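# Fit rubber backing onto pin post, bin the pin

## Task

Push a rubber backing fully or almost fully onto the pin's post, drop the pin into the bin, and release it, so that in the end neither gripper holds anything or touches any pin or backing. Some backings are tight on the post and may halt partway if pushed gently.

## Robot and tools

Robot: two arms, left_arm and right_arm, each ending in a parallel two-finger gripper. They face each other across a table. All reported poses share one scene frame: origin at table centre, +z up, table surface at z = +0.020 m, left_arm's base on the +y side (base at (-0.072, +0.458, +0.052)), right_arm's base at (-0.075, -0.488, +0.089). The names left and right do not correspond to image sides.

Gripper frame: fingers extend along the gripper's +x axis and close along its y axis. The reported end_effector_position is the point between the finger pads, roughly 3 to 4 cm short of the fingertips. Reported positions can be slightly wrong, more so when an arm reaches far.

The 14-number row (used by execute_actions rows and by move target): always one flat list covering both arms, numbers in [-1, 1]: dx, dy, dz, rx, ry, rz, opening for left_arm, then the same seven for right_arm. The first six of each arm are an offset, not a pose: a displacement expressed in that gripper's own axes, counted from the gripper's pose in the most recent result that reported it (before any such result, or in later calls within one reply, from where it is when the action begins). Scale: 1.0 equals 0.6 m for dx, dy, dz and 180 degrees for rotation; rx, ry, rz form a single rotation vector. Every row is counted from that same reference pose, not from the previous row, so all zeros means return to the reference, not stay still. The opening is absolute: +1 is fully open (0.088 m), about -0.80 closes empty fingers, values down to -1 do nothing more. Closing fully takes at least about 0.5 s. To keep an arm still, send the offset back to where it should be and its current opening.

execute_actions: argument actions, a list holding at most one item. Empty list: just returns the state. {"rows": [...], "steps": n}: up to 15 rows, n at most 15 (default 15), each step 1/30 s; the final row repeats if rows run out. {"steps": n} without rows: a wait of up to 300 steps counted from the previous result, including your reply time. Optional pictures (boolean) toggles camera images. A rejected call moves nothing.

move: argument target (one 14-number row as above) and optional speed in m/s, 0.002 to 0.5, default 0.25 (rotation capped at twice that in rad/s). Each gripper travels straight toward its target; both finish together, lasting 0.5 to 10 s (cut off at 10 s). Openings are sent at the start. Paths ignore obstacles and the other arm. Its result adds a move: line with the ending (done, off_target, moving, held, fault) and limits (paced means the pose was clipped; held means a safety check blocked steps, after which the arm may jump faster), plus each gripper's distance to its target.

wait: argument seconds, 0 to 10; sends nothing new.

zoom_image: camera (cam_head_left, cam_head_right, cam_left_wrist, cam_right_wrist) and region [x0, y0, x1, y1] in pixels of that camera's last full image (896x504, origin top-left), at most 504 by 504.

read_manual: optional section, only "licences"; returns licence text, no motion.

finished_scene: scene, the integer number of the current scene. Replying with no tool call also ends things.

Results: the state line shows, per arm, position (m), quat_wxyz, and linear/angular velocities. grip_measured is the measured finger gap on the opening scale; it may be off by about 1 mm, and while squeezing something hard it reads up to 0.061 narrower than the pads. To hold an object, command roughly 0.07 below grip_measured (less for a lighter grip); parts thinner than about 3 mm get reduced force. A Hand target line gives the pose each controller is currently heading for. HELD marks steps where your command was not passed on; a pose unreachable line names an arm whose command the clearance check altered or blocked. MOTOR HOT appears from 50 °C; at 95 °C an OVER-TEMPERATURE FAULT holds the arm, and if it does not cool within 30 to 60 s the arm goes limp. Holding loads heats motors, even while you think.

Motion details: each step the command is clipped to within 70 mm and 16 degrees of the measured pose, so far targets need several actions; after an action the arm only continues to its last clipped pose. Position wins over orientation if both cannot be met. Friction can leave the gripper short or tilted, and tiny moves may not happen; check the reported pose and re-level as needed. Joint ranges (rad): waist ±3.054, shoulder 0 to 3.142, elbow 0 to 2.356, wrist pitch ±1.571, wrist yaw ±1.571, wrist roll ±3.142. The simulation keeps running while you think.

Avoid: letting the arms collide or press on each other (ends the scene); contact torque reaching a joint's load limit (waist 18, shoulder 22.3, elbow 22.2, wrist pitch 5.86, wrist yaw 5.84, wrist roll 5.48 N m, held weight included), which freezes that arm for 10 s; fast impacts or targets set far beyond a contact, which press hard; dropping or slipping parts; pushing anything off the table. Occasional disturbances may pull on a held part or nudge loose objects, so re-check after each step. A tight backing may need a firmer, deliberate press to seat fully.

Each tool is called after "Call:" by a JSON object that holds its "fn" and its "kwargs", one argument or row to a line.

## Session

Call:
{"fn": "execute_actions", "kwargs": {
  "actions": []
}}

Scene clock: 0.00 s of 4800.00 s.
left_arm: end_effector_position=(-0.2293, -0.0227, +0.3400) grip_measured=+1.000 end_effector_quat_wxyz=(+0.401, +0.169, +0.214, -0.875) end_effector_velocity=(-0.000, +0.000, -0.004) end_effector_angular_velocity=(+0.007, -0.011, +0.000) | right_arm: end_effector_position=(+0.2325, -0.3630, +0.2603) grip_measured=+0.997 end_effector_quat_wxyz=(+0.553, +0.529, +0.533, -0.361) end_effector_velocity=(+0.003, -0.003, +0.002) end_effector_angular_velocity=(-0.001, -0.013, -0.016)
Joint positions: left_arm=[ 0.186  1.819  1.721 -0.477  0.535  0.046  0.088] | right_arm=[-1.278  1.621  1.445 -1.176 -0.098  1.726  0.088]
Joint velocities: left_arm=[-0.002  0.002 -0.002 -0.007 -0.007  0.007  0.   ] | right_arm=[-0.007 -0.002  0.002  0.007  0.007  0.007 -0.   ]
Heat: left arm: hottest shoulder 26 °C (+0.0 °C/min); right arm: hottest shoulder 27 °C (+0.0 °C/min).
Hand target (left_arm): -0.229, -0.023, +0.340; -0.401, -0.169, -0.214, +0.875
Hand target (right_arm): +0.232, -0.363, +0.260; +0.553, +0.529, +0.533, -0.361
camera_calibration (this result's frames):
cam_left_wrist: T_world_to_cam=[[-0.815685, 0.534827, 0.220494, -0.240386], [0.322005, 0.736403, -0.594999, 0.320997], [-0.480594, -0.414331, -0.77289, 0.21727], [0, 0, 0, 1]] pos_world=[-0.195023, -0.0177959, 0.411923]
cam_right_wrist: T_world_to_cam=[[-0.975698, -0.176749, -0.129515, 0.19818], [-0.215241, 0.883832, 0.415345, 0.297712], [0.0410573, 0.433128, -0.900397, 0.459376], [0, 0, 0, 1]] pos_world=[0.238583, -0.427068, 0.315635]

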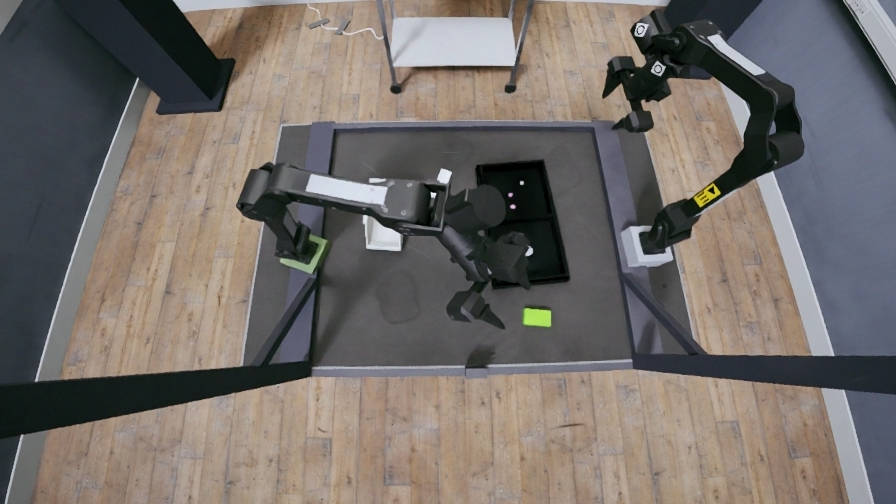

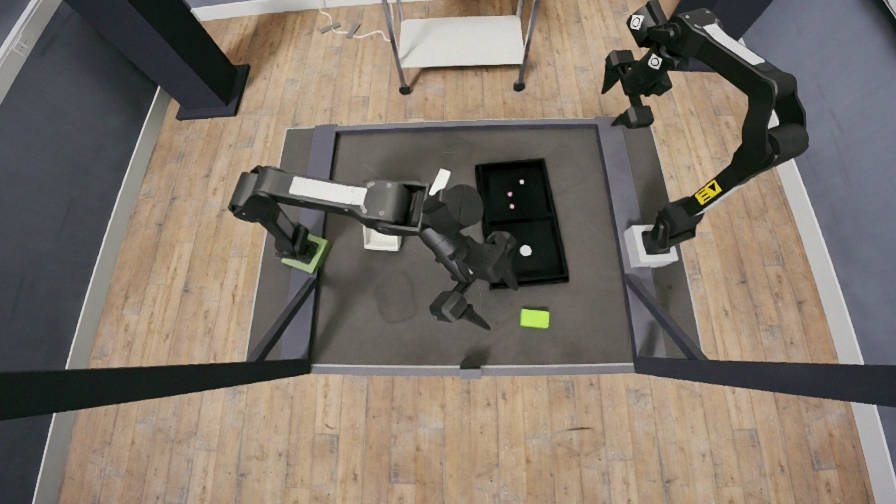

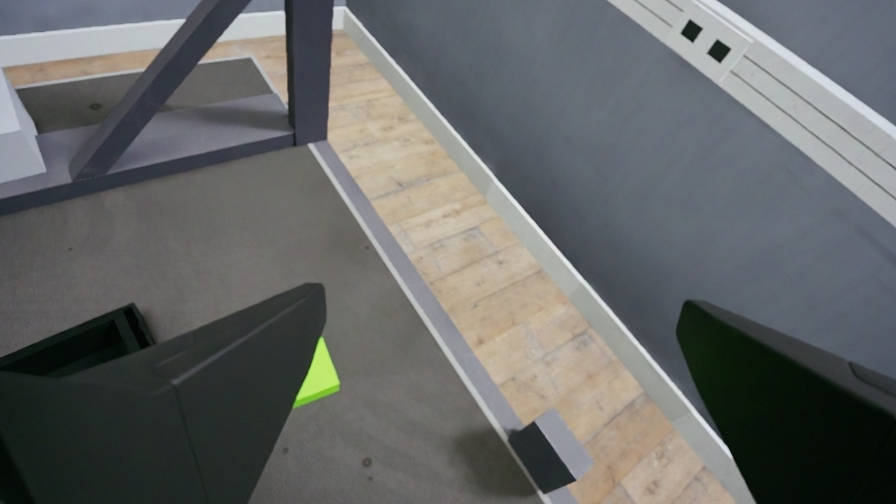

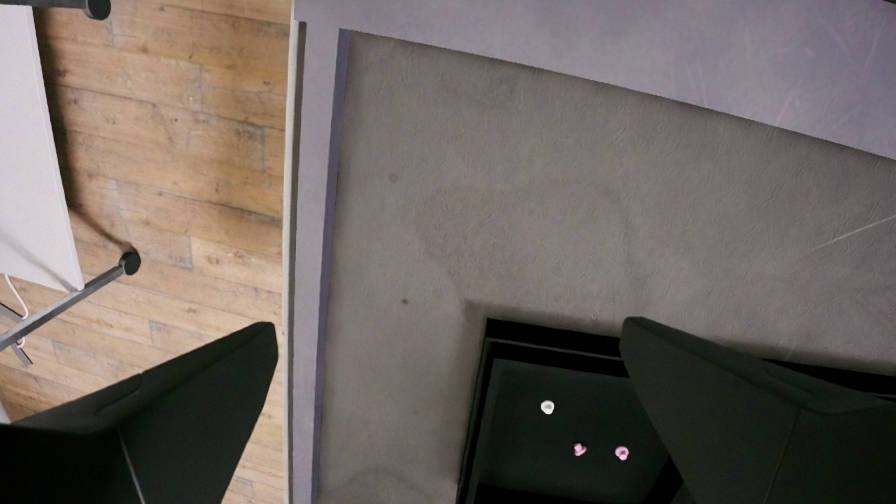

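Call:
{"fn": "zoom_image", "kwargs": {
  "camera": "cam_head_right",
  "region": [470,160,590,290]
}}

Call:
{"fn": "zoom_image", "kwargs": {
  "camera": "cam_right_wrist",
  "region": [510,380,670,480]
}}

Region (470, 160, 590, 290) of cam_head_right's 896x504 image, scaled by 3.877, with more detail than that image has; it fills the left 465 columns of this view, and the rest is white.

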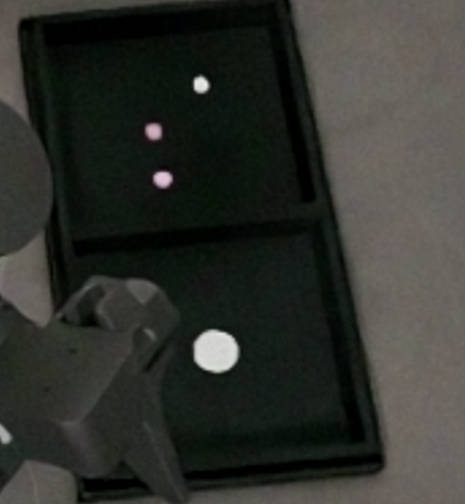

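Region (510, 380, 670, 480) of cam_right_wrist's 896x504 image, scaled by 3.150, with more detail than that image has; it fills the top 315 rows of this view, and the rest is white.

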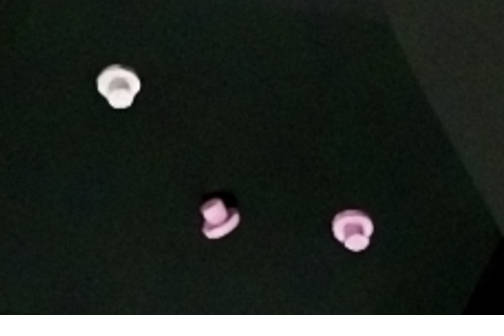

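Call:
{"fn": "move", "kwargs": {
  "target": [-0.259,0.004,-0.415,-0.145,0.302,0.175,-0.5,0.176,-0.472,-0.385,-0.435,0.01,-0.082,0.0],
  "speed": 0.3
}}

Scene clock: 19.27 s of 4800.00 s.
left_arm: end_effector_position=(-0.0994, +0.1957, +0.1991) grip_measured=-0.498 end_effector_quat_wxyz=(+0.499, +0.502, +0.495, -0.503) end_effector_velocity=(-0.000, +0.004, -0.003) end_effector_angular_velocity=(+0.016, -0.009, +0.000) | right_arm: end_effector_position=(-0.0669, -0.1725, +0.1344) grip_measured=+0.002 end_effector_quat_wxyz=(+0.705, +0.005, +0.709, +0.001) end_effector_velocity=(-0.004, -0.003, -0.000) end_effector_angular_velocity=(-0.022, +0.008, +0.015)
Joint positions: left_arm=[ 0.244  1.535  1.287 -1.318 -0.004 -0.096  0.015] | right_arm=[-0.079  1.804  1.169 -0.927 -0.006  1.547  0.039]
Joint velocities: left_arm=[-0.007 -0.002 -0.012 -0.007 -0.007 -0.007 -0.   ] | right_arm=[ 0.007  0.007  0.007 -0.022 -0.007 -0.007 -0.   ]
Heat: left arm: hottest shoulder 30 °C (+12.5 °C/min); right arm: hottest shoulder 31 °C (+12.5 °C/min).
Hand target (left_arm): -0.098, +0.199, +0.199; +0.501, +0.502, +0.497, -0.500
Hand target (right_arm): -0.068, -0.171, +0.132; +0.705, +0.001, +0.709, +0.002
Off the commanded pose (left_arm): 0.005 m, 1 deg.
Off the commanded pose (right_arm): 0.005 m, 1 deg.
After step 90, 13.40 s passed at rest.
move: done
camera_calibration (this result's frames):
cam_left_wrist: T_world_to_cam=[[-0.997473, -0.00611277, -0.0707828, -0.0743247], [-0.0326112, 0.924528, 0.379715, -0.231595], [0.0631196, 0.381064, -0.922391, 0.189421], [0, 0, 0, 1]] pos_world=[-0.0936457, 0.141481, 0.2574]
cam_right_wrist: T_world_to_cam=[[-0.0199759, -0.99795, 0.0607963, -0.179888], [-0.952887, 0.0374117, 0.301009, -0.0628241], [-0.302666, -0.0519191, -0.951681, 0.176022], [0, 0, 0, 1]] pos_world=[-0.0101818, -0.16803, 0.197364]

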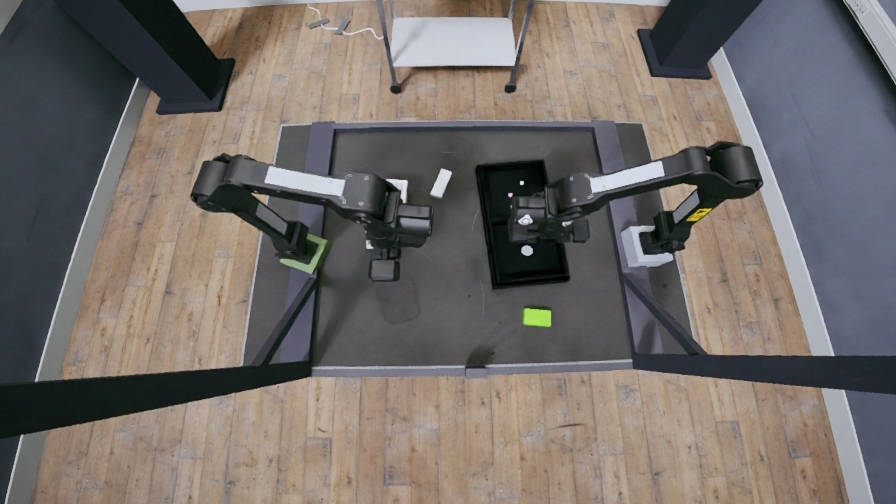

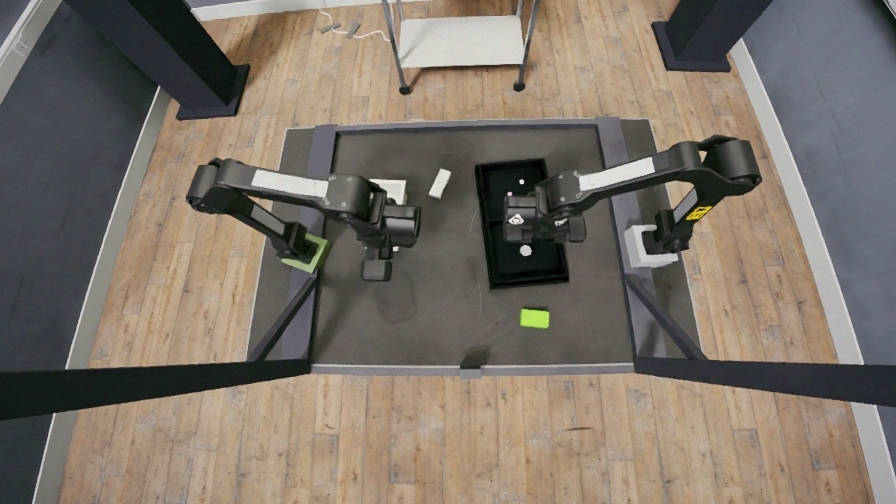

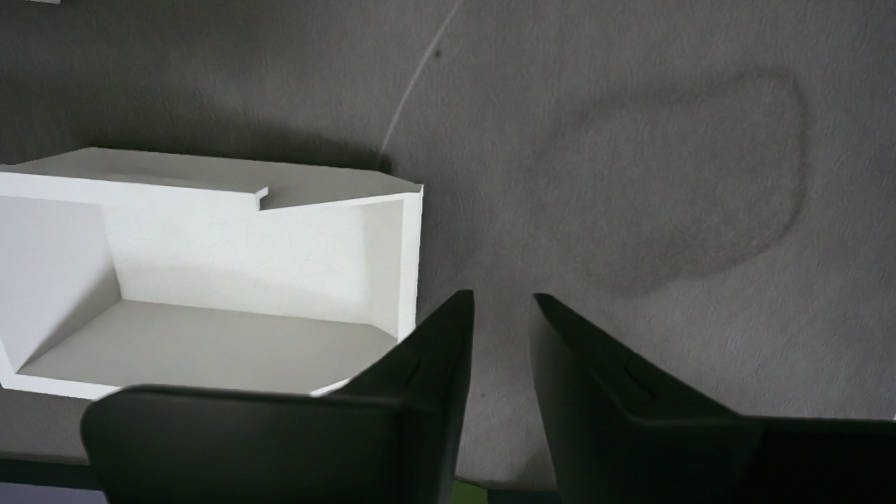

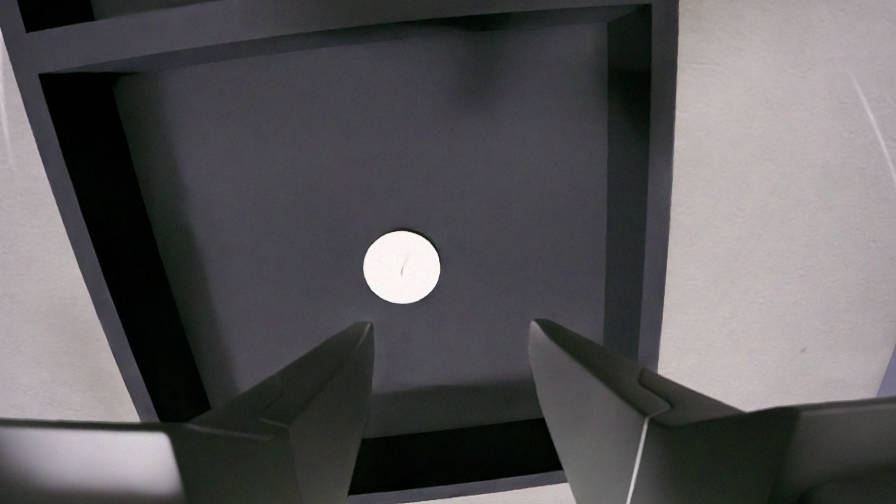

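Call:
{"fn": "move", "kwargs": {
  "target": [0,0,0,0,0,0,-0.5,0.045,0.06,0.226,0,0,-0.005,-0.56]
}}

Scene clock: 27.40 s of 4800.00 s.
left_arm: end_effector_position=(-0.0992, +0.1960, +0.1989) grip_measured=-0.498 end_effector_quat_wxyz=(+0.499, +0.503, +0.495, -0.502) end_effector_velocity=(+0.001, +0.002, -0.000) end_effector_angular_velocity=(+0.007, -0.008, -0.010) | right_arm: end_effector_position=(+0.0671, -0.1380, +0.1113) grip_measured=-0.558 end_effector_quat_wxyz=(+0.707, +0.003, +0.708, -0.001) end_effector_velocity=(+0.001, -0.002, +0.000) end_effector_angular_velocity=(-0.013, +0.013, +0.000)
Joint positions: left_arm=[ 0.244  1.535  1.286 -1.319 -0.005 -0.097  0.015] | right_arm=[-0.436  2.061  1.429 -0.936 -0.003  1.189  0.012]
Joint velocities: left_arm=[-0.002 -0.002 -0.002 -0.007 -0.007  0.007  0.   ] | right_arm=[-0.007  0.007  0.012 -0.022 -0.007 -0.007 -0.   ]
Heat: left arm: hottest shoulder 30 °C (+8.8 °C/min); right arm: hottest shoulder 31 °C (+8.8 °C/min).
Hand target (left_arm): -0.099, +0.196, +0.199; +0.499, +0.502, +0.495, -0.503
Hand target (right_arm): +0.069, -0.138, +0.107; +0.705, -0.000, +0.709, -0.004
Off the commanded pose (left_arm): 0.000 m, 0 deg.
Off the commanded pose (right_arm): 0.005 m, 1 deg.
After step 90, 3.97 s passed at rest.
move: done
camera_calibration (this result's frames):
cam_left_wrist: T_world_to_cam=[[-0.99743, -0.00677055, -0.0713316, -0.0739017], [-0.0335235, 0.923942, 0.381061, -0.232051], [0.0633263, 0.382473, -0.921794, 0.188735], [0, 0, 0, 1]] pos_world=[-0.0934428, 0.141715, 0.257129]
cam_right_wrist: T_world_to_cam=[[-0.0199125, -0.99764, 0.0657041, -0.14185], [-0.954263, 0.038572, 0.29647, 0.0713476], [-0.298305, -0.0567955, -0.952779, 0.195539], [0, 0, 0, 1]] pos_world=[0.12359, -0.133162, 0.174473]

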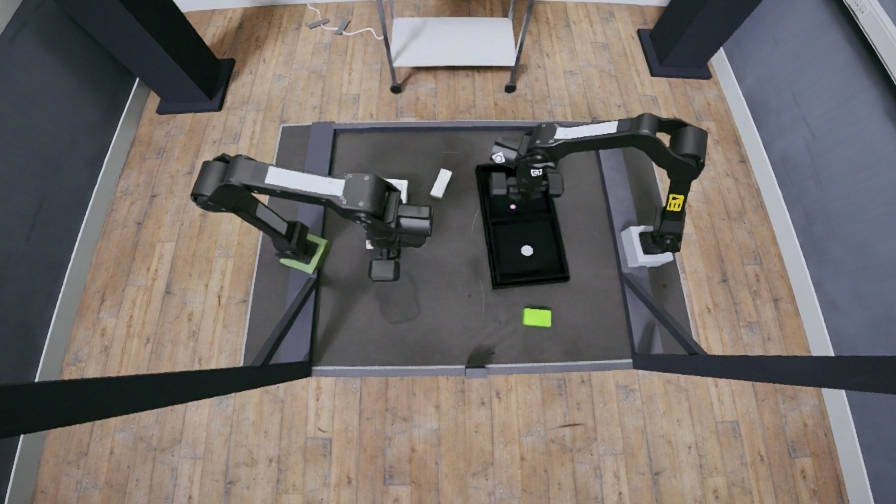

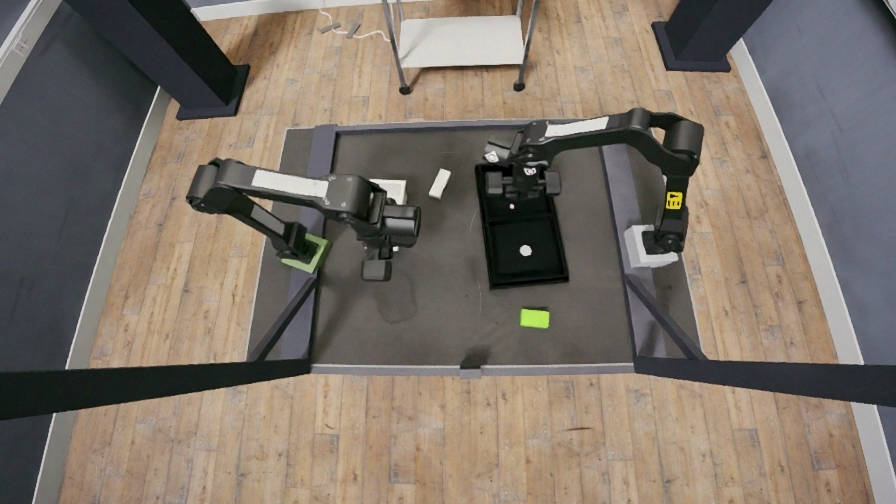

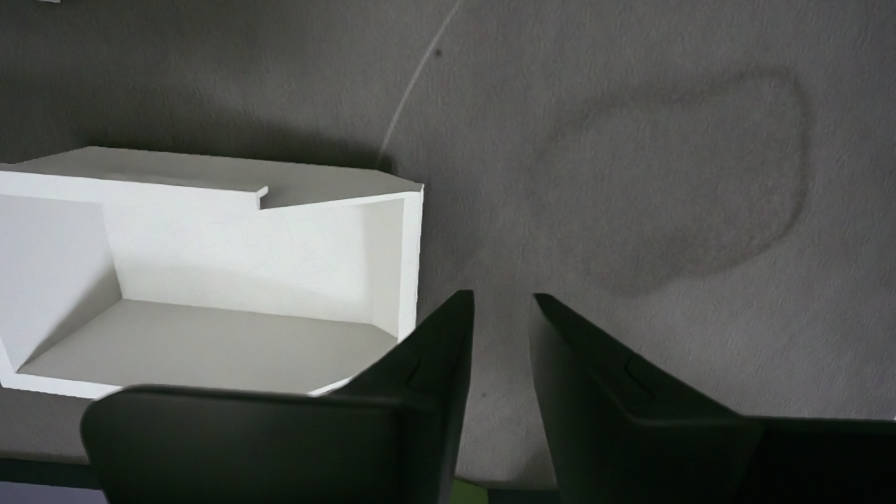

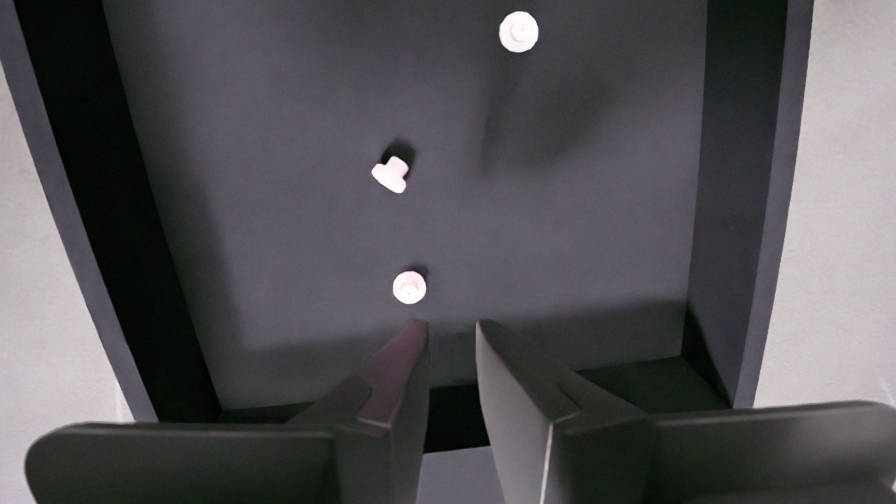

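Call:
{"fn": "move", "kwargs": {
  "target": [0,0,0,0,0,0,-0.5,0.056,0.016,-0.008,0,0,-0.006,-0.56],
  "speed": 0.1
}}

Scene clock: 30.60 s of 4800.00 s.
left_arm: end_effector_position=(-0.0992, +0.1960, +0.1989) grip_measured=-0.498 end_effector_quat_wxyz=(+0.499, +0.503, +0.495, -0.502) end_effector_velocity=(-0.001, +0.002, -0.000) end_effector_angular_velocity=(+0.008, +0.006, -0.010) | right_arm: end_effector_position=(+0.0634, -0.1272, +0.0841) grip_measured=-0.558 end_effector_quat_wxyz=(+0.707, +0.001, +0.707, -0.002) end_effector_velocity=(-0.002, -0.000, -0.003) end_effector_angular_velocity=(+0.000, +0.008, +0.010)
Joint positions: left_arm=[ 0.244  1.535  1.286 -1.319 -0.005 -0.097  0.015] | right_arm=[-0.415  2.137  1.431 -0.866  0.001  1.209  0.012]
Joint velocities: left_arm=[-0.002 -0.002 -0.002 -0.007  0.007  0.007  0.   ] | right_arm=[ 0.002  0.002 -0.007  0.007 -0.007 -0.007 -0.   ]
Heat: left arm: hottest shoulder 30 °C (+7.8 °C/min); right arm: hottest shoulder 32 °C (+9.8 °C/min).
Hand target (left_arm): -0.099, +0.196, +0.199; +0.499, +0.503, +0.495, -0.502
Hand target (right_arm): +0.062, -0.128, +0.078; +0.706, -0.004, +0.708, -0.007
Off the commanded pose (left_arm): 0.000 m, 0 deg.
Off the commanded pose (right_arm): 0.007 m, 1 deg.
move: done
camera_calibration (this result's frames):
cam_left_wrist: T_world_to_cam=[[-0.99743, -0.00677055, -0.0713316, -0.0739017], [-0.0335235, 0.923942, 0.381061, -0.232051], [0.0633263, 0.382473, -0.921794, 0.188735], [0, 0, 0, 1]] pos_world=[-0.0934428, 0.141715, 0.257129]
cam_right_wrist: T_world_to_cam=[[-0.0196804, -0.99731, 0.0706126, -0.129738], [-0.954901, 0.0396781, 0.294261, 0.0757896], [-0.296271, -0.0616369, -0.953113, 0.168447], [0, 0, 0, 1]] pos_world=[0.119724, -0.122014, 0.147408]

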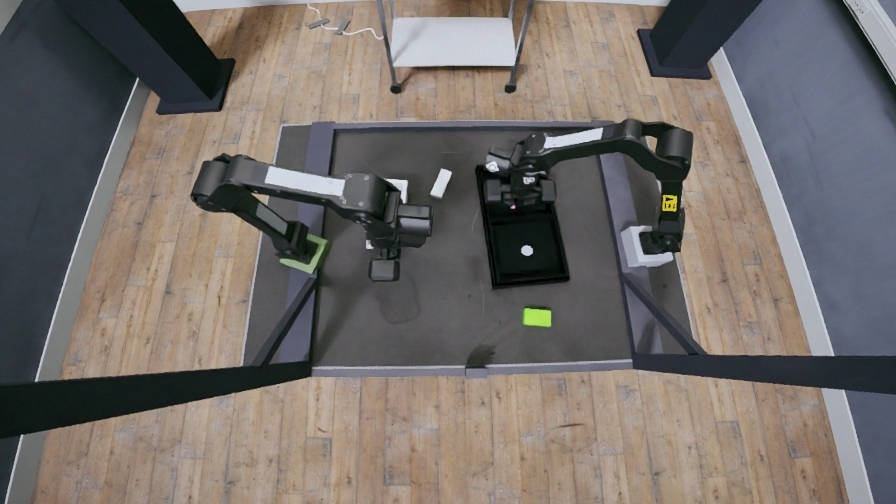

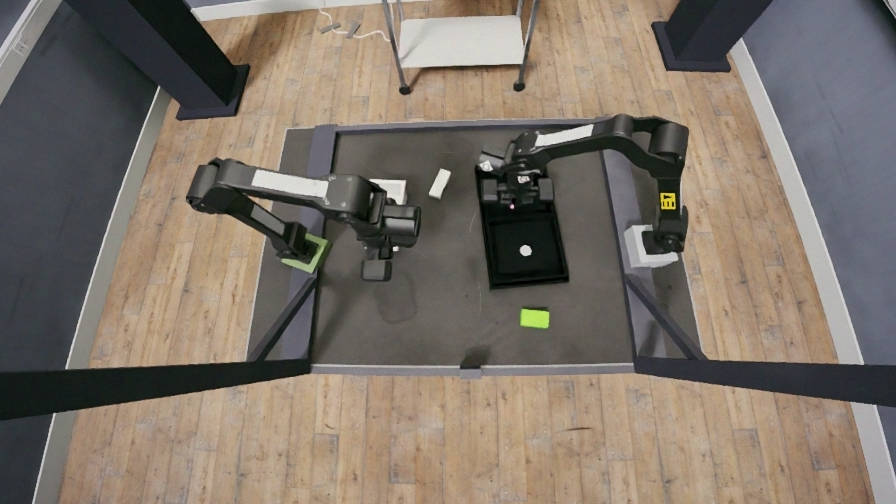

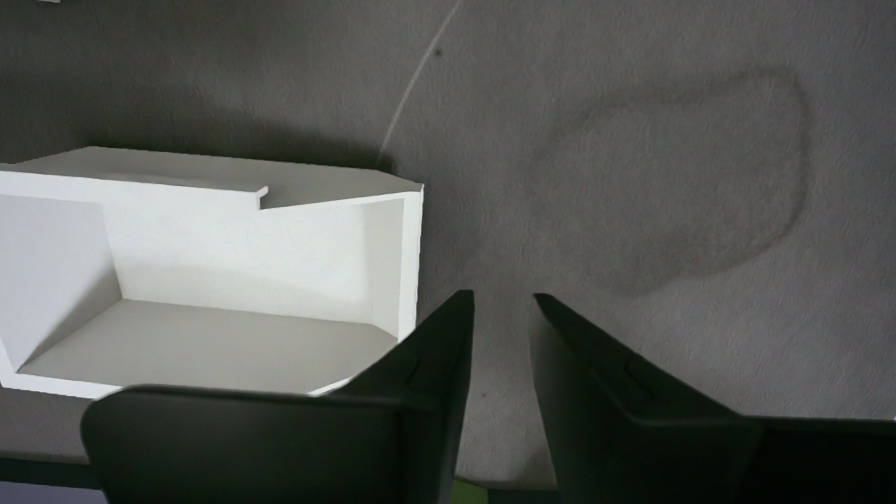

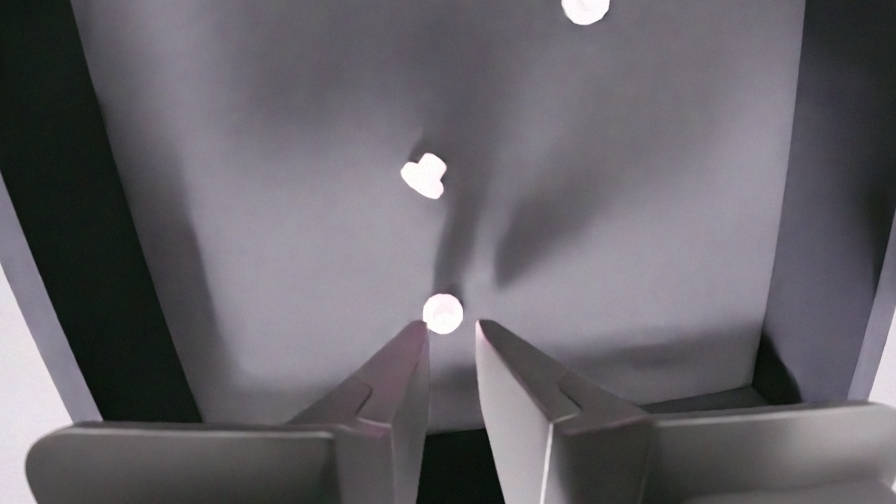

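Call:
{"fn": "move", "kwargs": {
  "target": [0,0,0,0,0,0,-0.5,0.033,0.001,-0.003,0,0,-0.006,-0.56],
  "speed": 0.1
}}

Call:
{"fn": "zoom_image", "kwargs": {
  "camera": "cam_right_wrist",
  "region": [380,270,520,400]
}}

Scene clock: 35.03 s of 4800.00 s.
left_arm: end_effector_position=(-0.0992, +0.1960, +0.1989) grip_measured=-0.498 end_effector_quat_wxyz=(+0.499, +0.503, +0.495, -0.502) end_effector_velocity=(-0.002, -0.001, -0.000) end_effector_angular_velocity=(-0.007, +0.008, +0.005) | right_arm: end_effector_position=(+0.0640, -0.1226, +0.0730) grip_measured=-0.558 end_effector_quat_wxyz=(+0.709, +0.003, +0.705, -0.001) end_effector_velocity=(-0.005, -0.006, -0.001) end_effector_angular_velocity=(-0.017, +0.030, +0.005)
Joint positions: left_arm=[ 0.244  1.535  1.286 -1.319 -0.005 -0.097  0.015] | right_arm=[-0.411  2.167  1.431 -0.83   0.005  1.214  0.012]
Joint velocities: left_arm=[-0.002 -0.002 -0.002  0.007  0.007 -0.007  0.   ] | right_arm=[-0.002 -0.002 -0.007 -0.022 -0.022 -0.007  0.   ]
Heat: left arm: hottest shoulder 30 °C (+6.9 °C/min); right arm: hottest shoulder 33 °C (+10.3 °C/min).
Hand target (left_arm): -0.099, +0.196, +0.199; +0.499, +0.503, +0.495, -0.502
Hand target (right_arm): +0.062, -0.127, +0.065; +0.707, -0.005, +0.707, -0.009
Off the commanded pose (left_arm): 0.000 m, 0 deg.
Off the commanded pose (right_arm): 0.010 m, 1 deg.
After step 90, 0.67 s passed at rest.
move: off_target (right_arm)
camera_calibration (this result's frames):
cam_left_wrist: T_world_to_cam=[[-0.99743, -0.00677055, -0.0713316, -0.0739017], [-0.0335235, 0.923942, 0.381061, -0.232051], [0.0633263, 0.382473, -0.921794, 0.188735], [0, 0, 0, 1]] pos_world=[-0.0934428, 0.141715, 0.257129]
cam_right_wrist: T_world_to_cam=[[-0.0208424, -0.997592, 0.0661482, -0.124036], [-0.956543, 0.0391445, 0.288952, 0.0798803], [-0.290846, -0.0572511, -0.955056, 0.158657], [0, 0, 0, 1]] pos_world=[0.119968, -0.117781, 0.13665]

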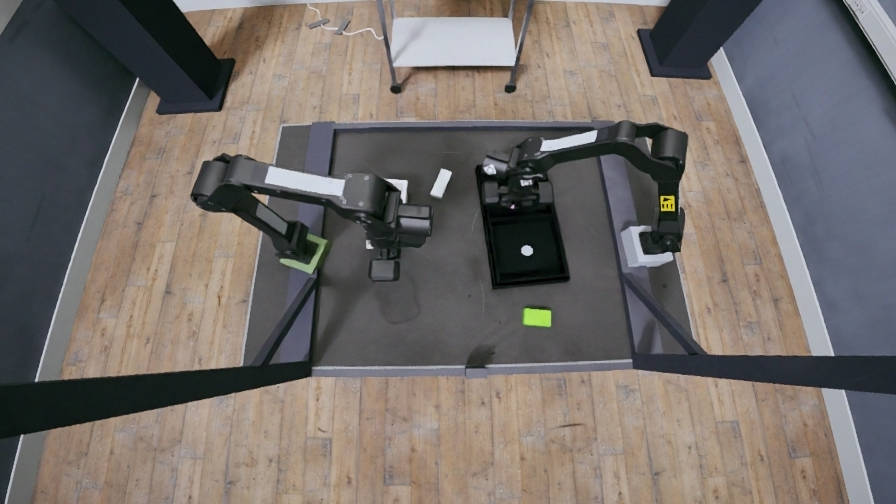

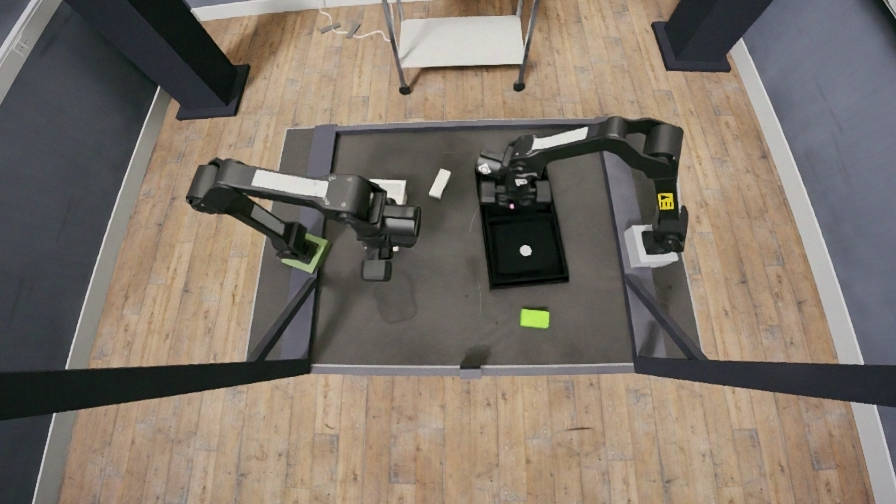

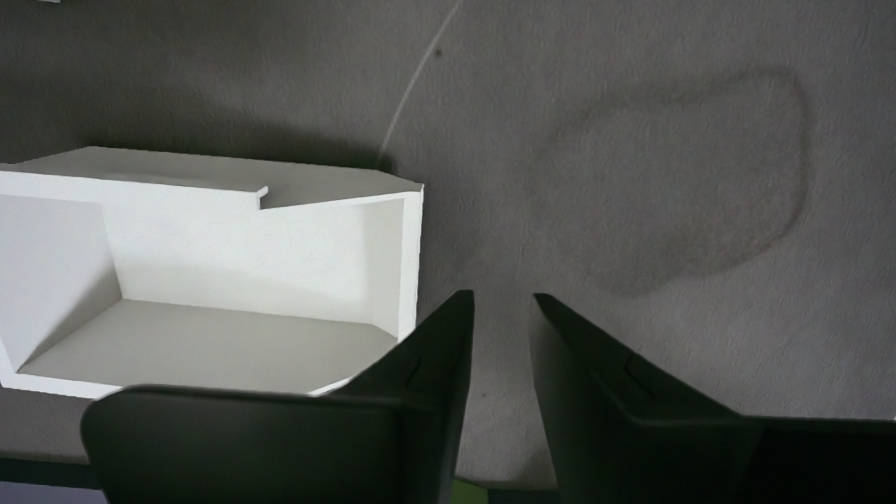

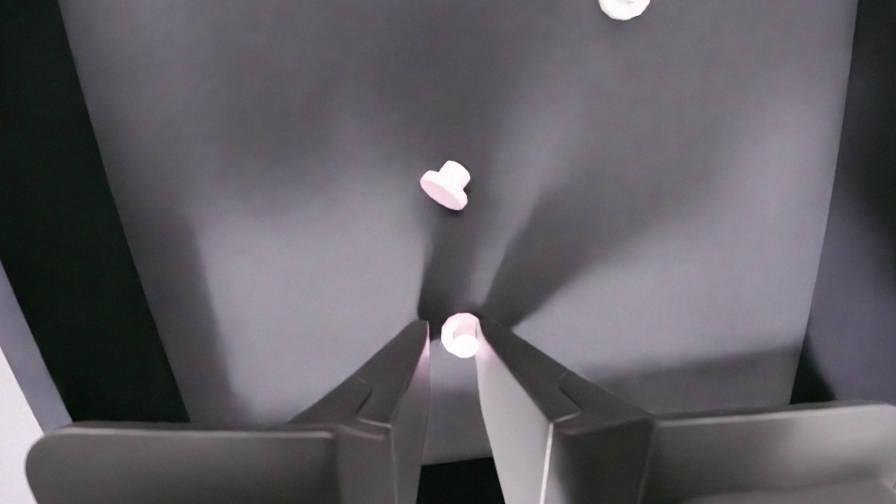

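Region (380, 270, 520, 400) of cam_right_wrist's 896x504 image, scaled by 3.600, with more detail than that image has; it fills the top 468 rows of this view, and the rest is white.

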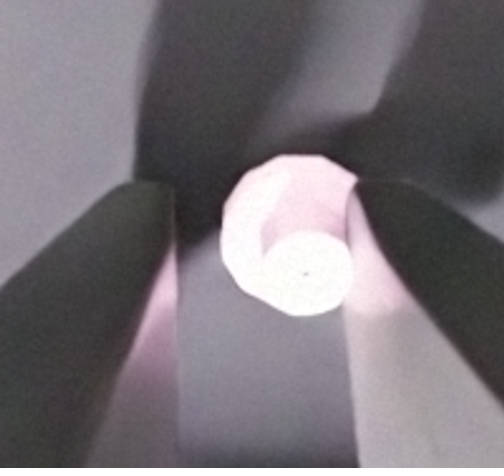

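Call:
{"fn": "move", "kwargs": {
  "target": [0,0,0,0,0,0,-0.5,0.006,-0.008,0,0,0,0,-0.56],
  "speed": 0.1
}}

Call:
{"fn": "move", "kwargs": {
  "target": [0,0,0,0,0,0,-0.5,0,0,0,0,0,0,-0.77]
}}

Call:
{"fn": "zoom_image", "kwargs": {
  "camera": "cam_right_wrist",
  "region": [380,270,520,400]
}}

Scene clock: 39.73 s of 4800.00 s.
left_arm: end_effector_position=(-0.0992, +0.1960, +0.1989) grip_measured=-0.498 end_effector_quat_wxyz=(+0.499, +0.503, +0.495, -0.502) end_effector_velocity=(+0.002, +0.002, -0.000) end_effector_angular_velocity=(+0.005, -0.023, -0.015) | right_arm: end_effector_position=(+0.0637, -0.1234, +0.0720) grip_measured=-0.558 end_effector_quat_wxyz=(+0.710, +0.005, +0.704, +0.002) end_effector_velocity=(+0.001, -0.003, -0.002) end_effector_angular_velocity=(-0.005, -0.006, +0.005)
Joint positions: left_arm=[ 0.244  1.535  1.286 -1.319 -0.005 -0.097  0.015] | right_arm=[-0.411  2.16   1.415 -0.813  0.005  1.213  0.012]
Joint velocities: left_arm=[-0.007 -0.002 -0.002 -0.007 -0.022  0.007 -0.   ] | right_arm=[-0.002 -0.002 -0.012  0.007  0.007 -0.007 -0.   ]
Heat: left arm: hottest shoulder 30 °C (+6.0 °C/min); right arm: hottest shoulder 34 °C (+10.6 °C/min).
Hand target (left_arm): -0.099, +0.196, +0.199; +0.499, +0.503, +0.495, -0.502
Hand target (right_arm): +0.064, -0.127, +0.069; +0.709, +0.003, +0.705, -0.001
Off the commanded pose (left_arm): 0.000 m, 0 deg.
Off the commanded pose (right_arm): 0.005 m, 0 deg.
After step 90, 1.00 s passed at rest.
move: done
camera_calibration (this result's frames):
cam_left_wrist: T_world_to_cam=[[-0.99743, -0.00677055, -0.0713316, -0.0739017], [-0.0335235, 0.923942, 0.381061, -0.232051], [0.0633263, 0.382473, -0.921794, 0.188735], [0, 0, 0, 1]] pos_world=[-0.0934428, 0.141715, 0.257129]
cam_right_wrist: T_world_to_cam=[[-0.0194898, -0.998069, 0.0589866, -0.124407], [-0.957382, 0.0356347, 0.28662, 0.0797119], [-0.288168, -0.0508865, -0.956227, 0.158214], [0, 0, 0, 1]] pos_world=[0.119482, -0.118956, 0.13578]

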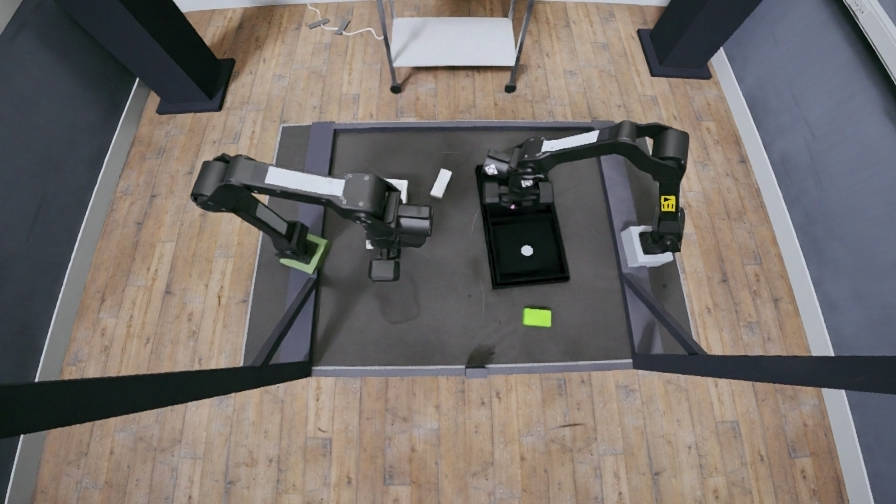

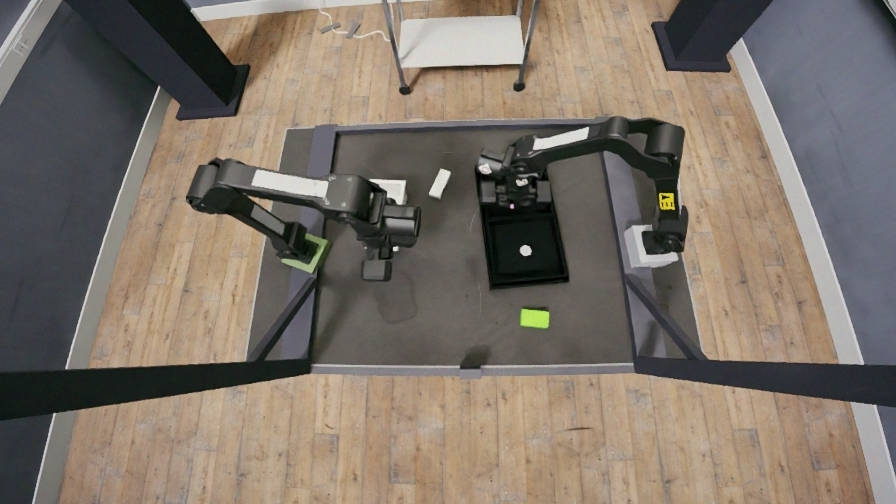

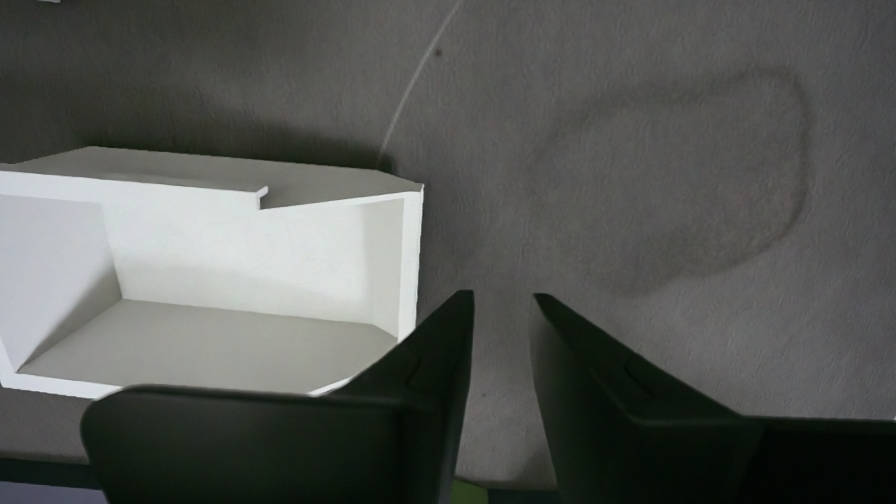

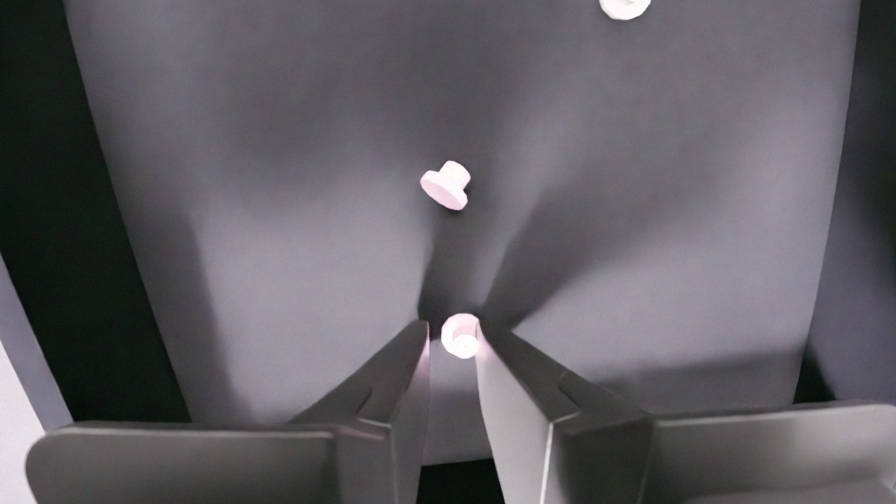

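Scene clock: 40.27 s of 4800.00 s.
left_arm: end_effector_position=(-0.0992, +0.1960, +0.1989) grip_measured=-0.498 end_effector_quat_wxyz=(+0.499, +0.503, +0.495, -0.502) end_effector_velocity=(+0.003, -0.001, -0.000) end_effector_angular_velocity=(-0.010, -0.021, +0.005) | right_arm: end_effector_position=(+0.0639, -0.1245, +0.0724) grip_measured=-0.752 end_effector_quat_wxyz=(+0.710, +0.004, +0.704, +0.000) end_effector_velocity=(-0.005, -0.000, +0.000) end_effector_angular_velocity=(+0.001, +0.023, +0.025)
Joint positions: left_arm=[ 0.244  1.535  1.286 -1.319 -0.005 -0.097  0.015] | right_arm=[-0.412  2.159  1.415 -0.818  0.006  1.213  0.002]
Joint velocities: left_arm=[-0.002 -0.002 -0.002  0.007 -0.022 -0.007 -0.   ] | right_arm=[ 0.002 -0.002 -0.002 -0.007 -0.022 -0.022 -0.   ]
Heat: left arm: hottest shoulder 30 °C (+6.0 °C/min); right arm: hottest shoulder 34 °C (+10.4 °C/min).
Hand target (left_arm): -0.099, +0.196, +0.199; +0.499, +0.503, +0.495, -0.502
Hand target (right_arm): +0.064, -0.123, +0.072; +0.710, +0.005, +0.704, +0.002
Off the commanded pose (left_arm): 0.000 m, 0 deg.
Off the commanded pose (right_arm): 0.001 m, 0 deg.
move: done
camera_calibration (this result's frames):
cam_left_wrist: T_world_to_cam=[[-0.99743, -0.00677055, -0.0713316, -0.0739017], [-0.0335235, 0.923942, 0.381061, -0.232051], [0.0633263, 0.382473, -0.921794, 0.188735], [0, 0, 0, 1]] pos_world=[-0.0934428, 0.141715, 0.257129]
cam_right_wrist: T_world_to_cam=[[-0.0206271, -0.997803, 0.0629566, -0.125709], [-0.957257, 0.0378813, 0.286746, 0.080128], [-0.288501, -0.0543509, -0.955936, 0.158191], [0, 0, 0, 1]] pos_world=[0.119748, -0.119871, 0.136158]

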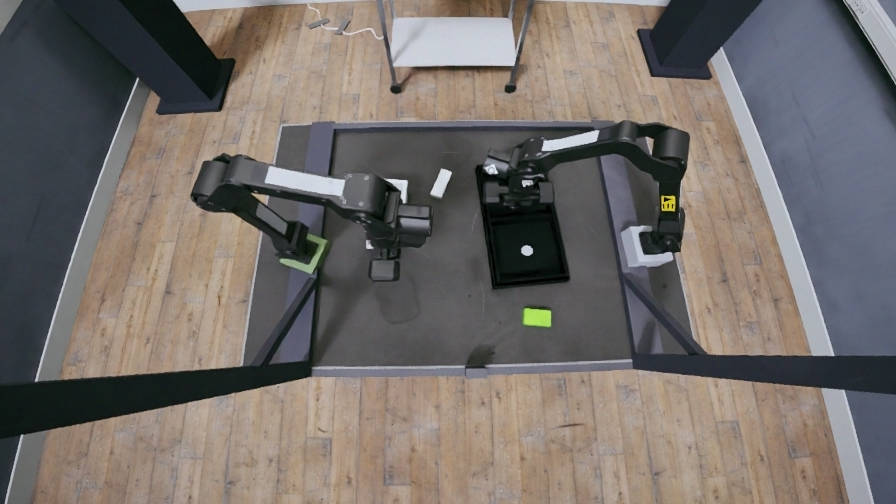

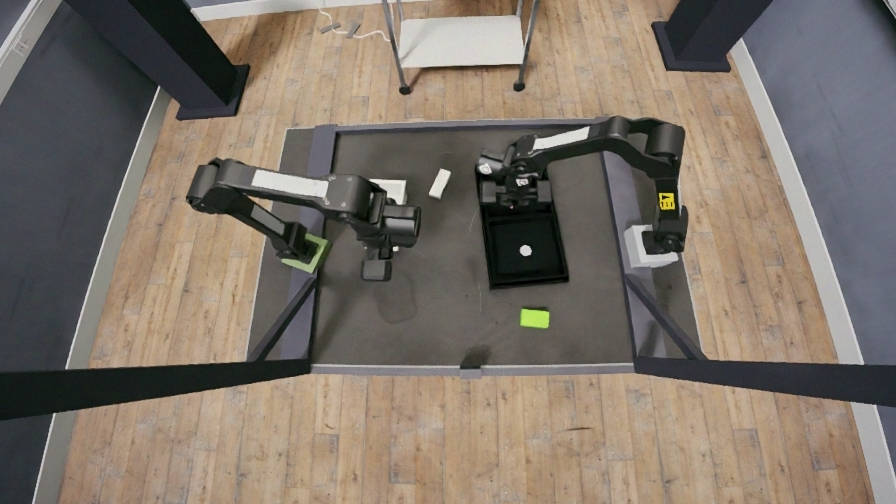

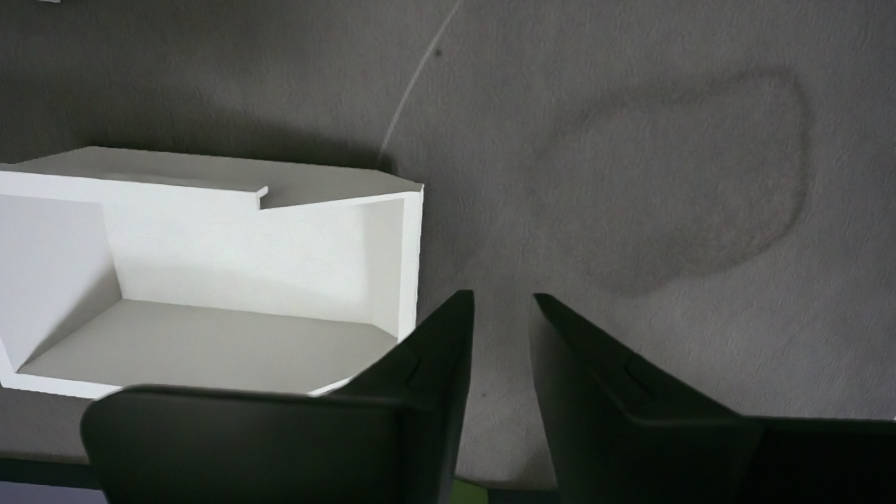

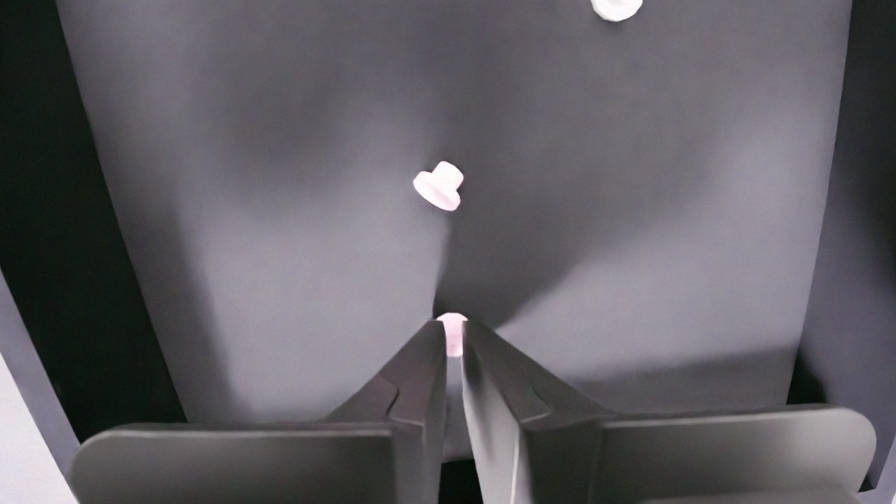

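Region (380, 270, 520, 400) of cam_right_wrist's 896x504 image, scaled by 3.600, with more detail than that image has; it fills the top 468 rows of this view, and the rest is white.

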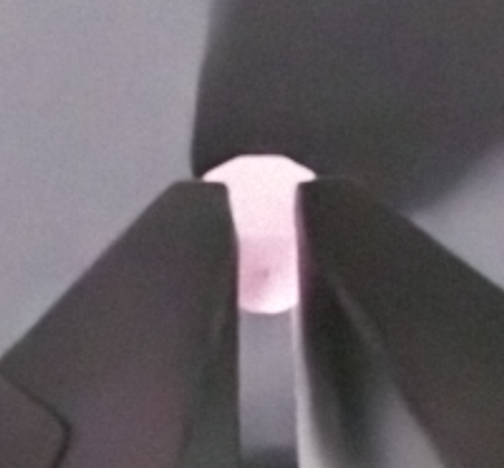

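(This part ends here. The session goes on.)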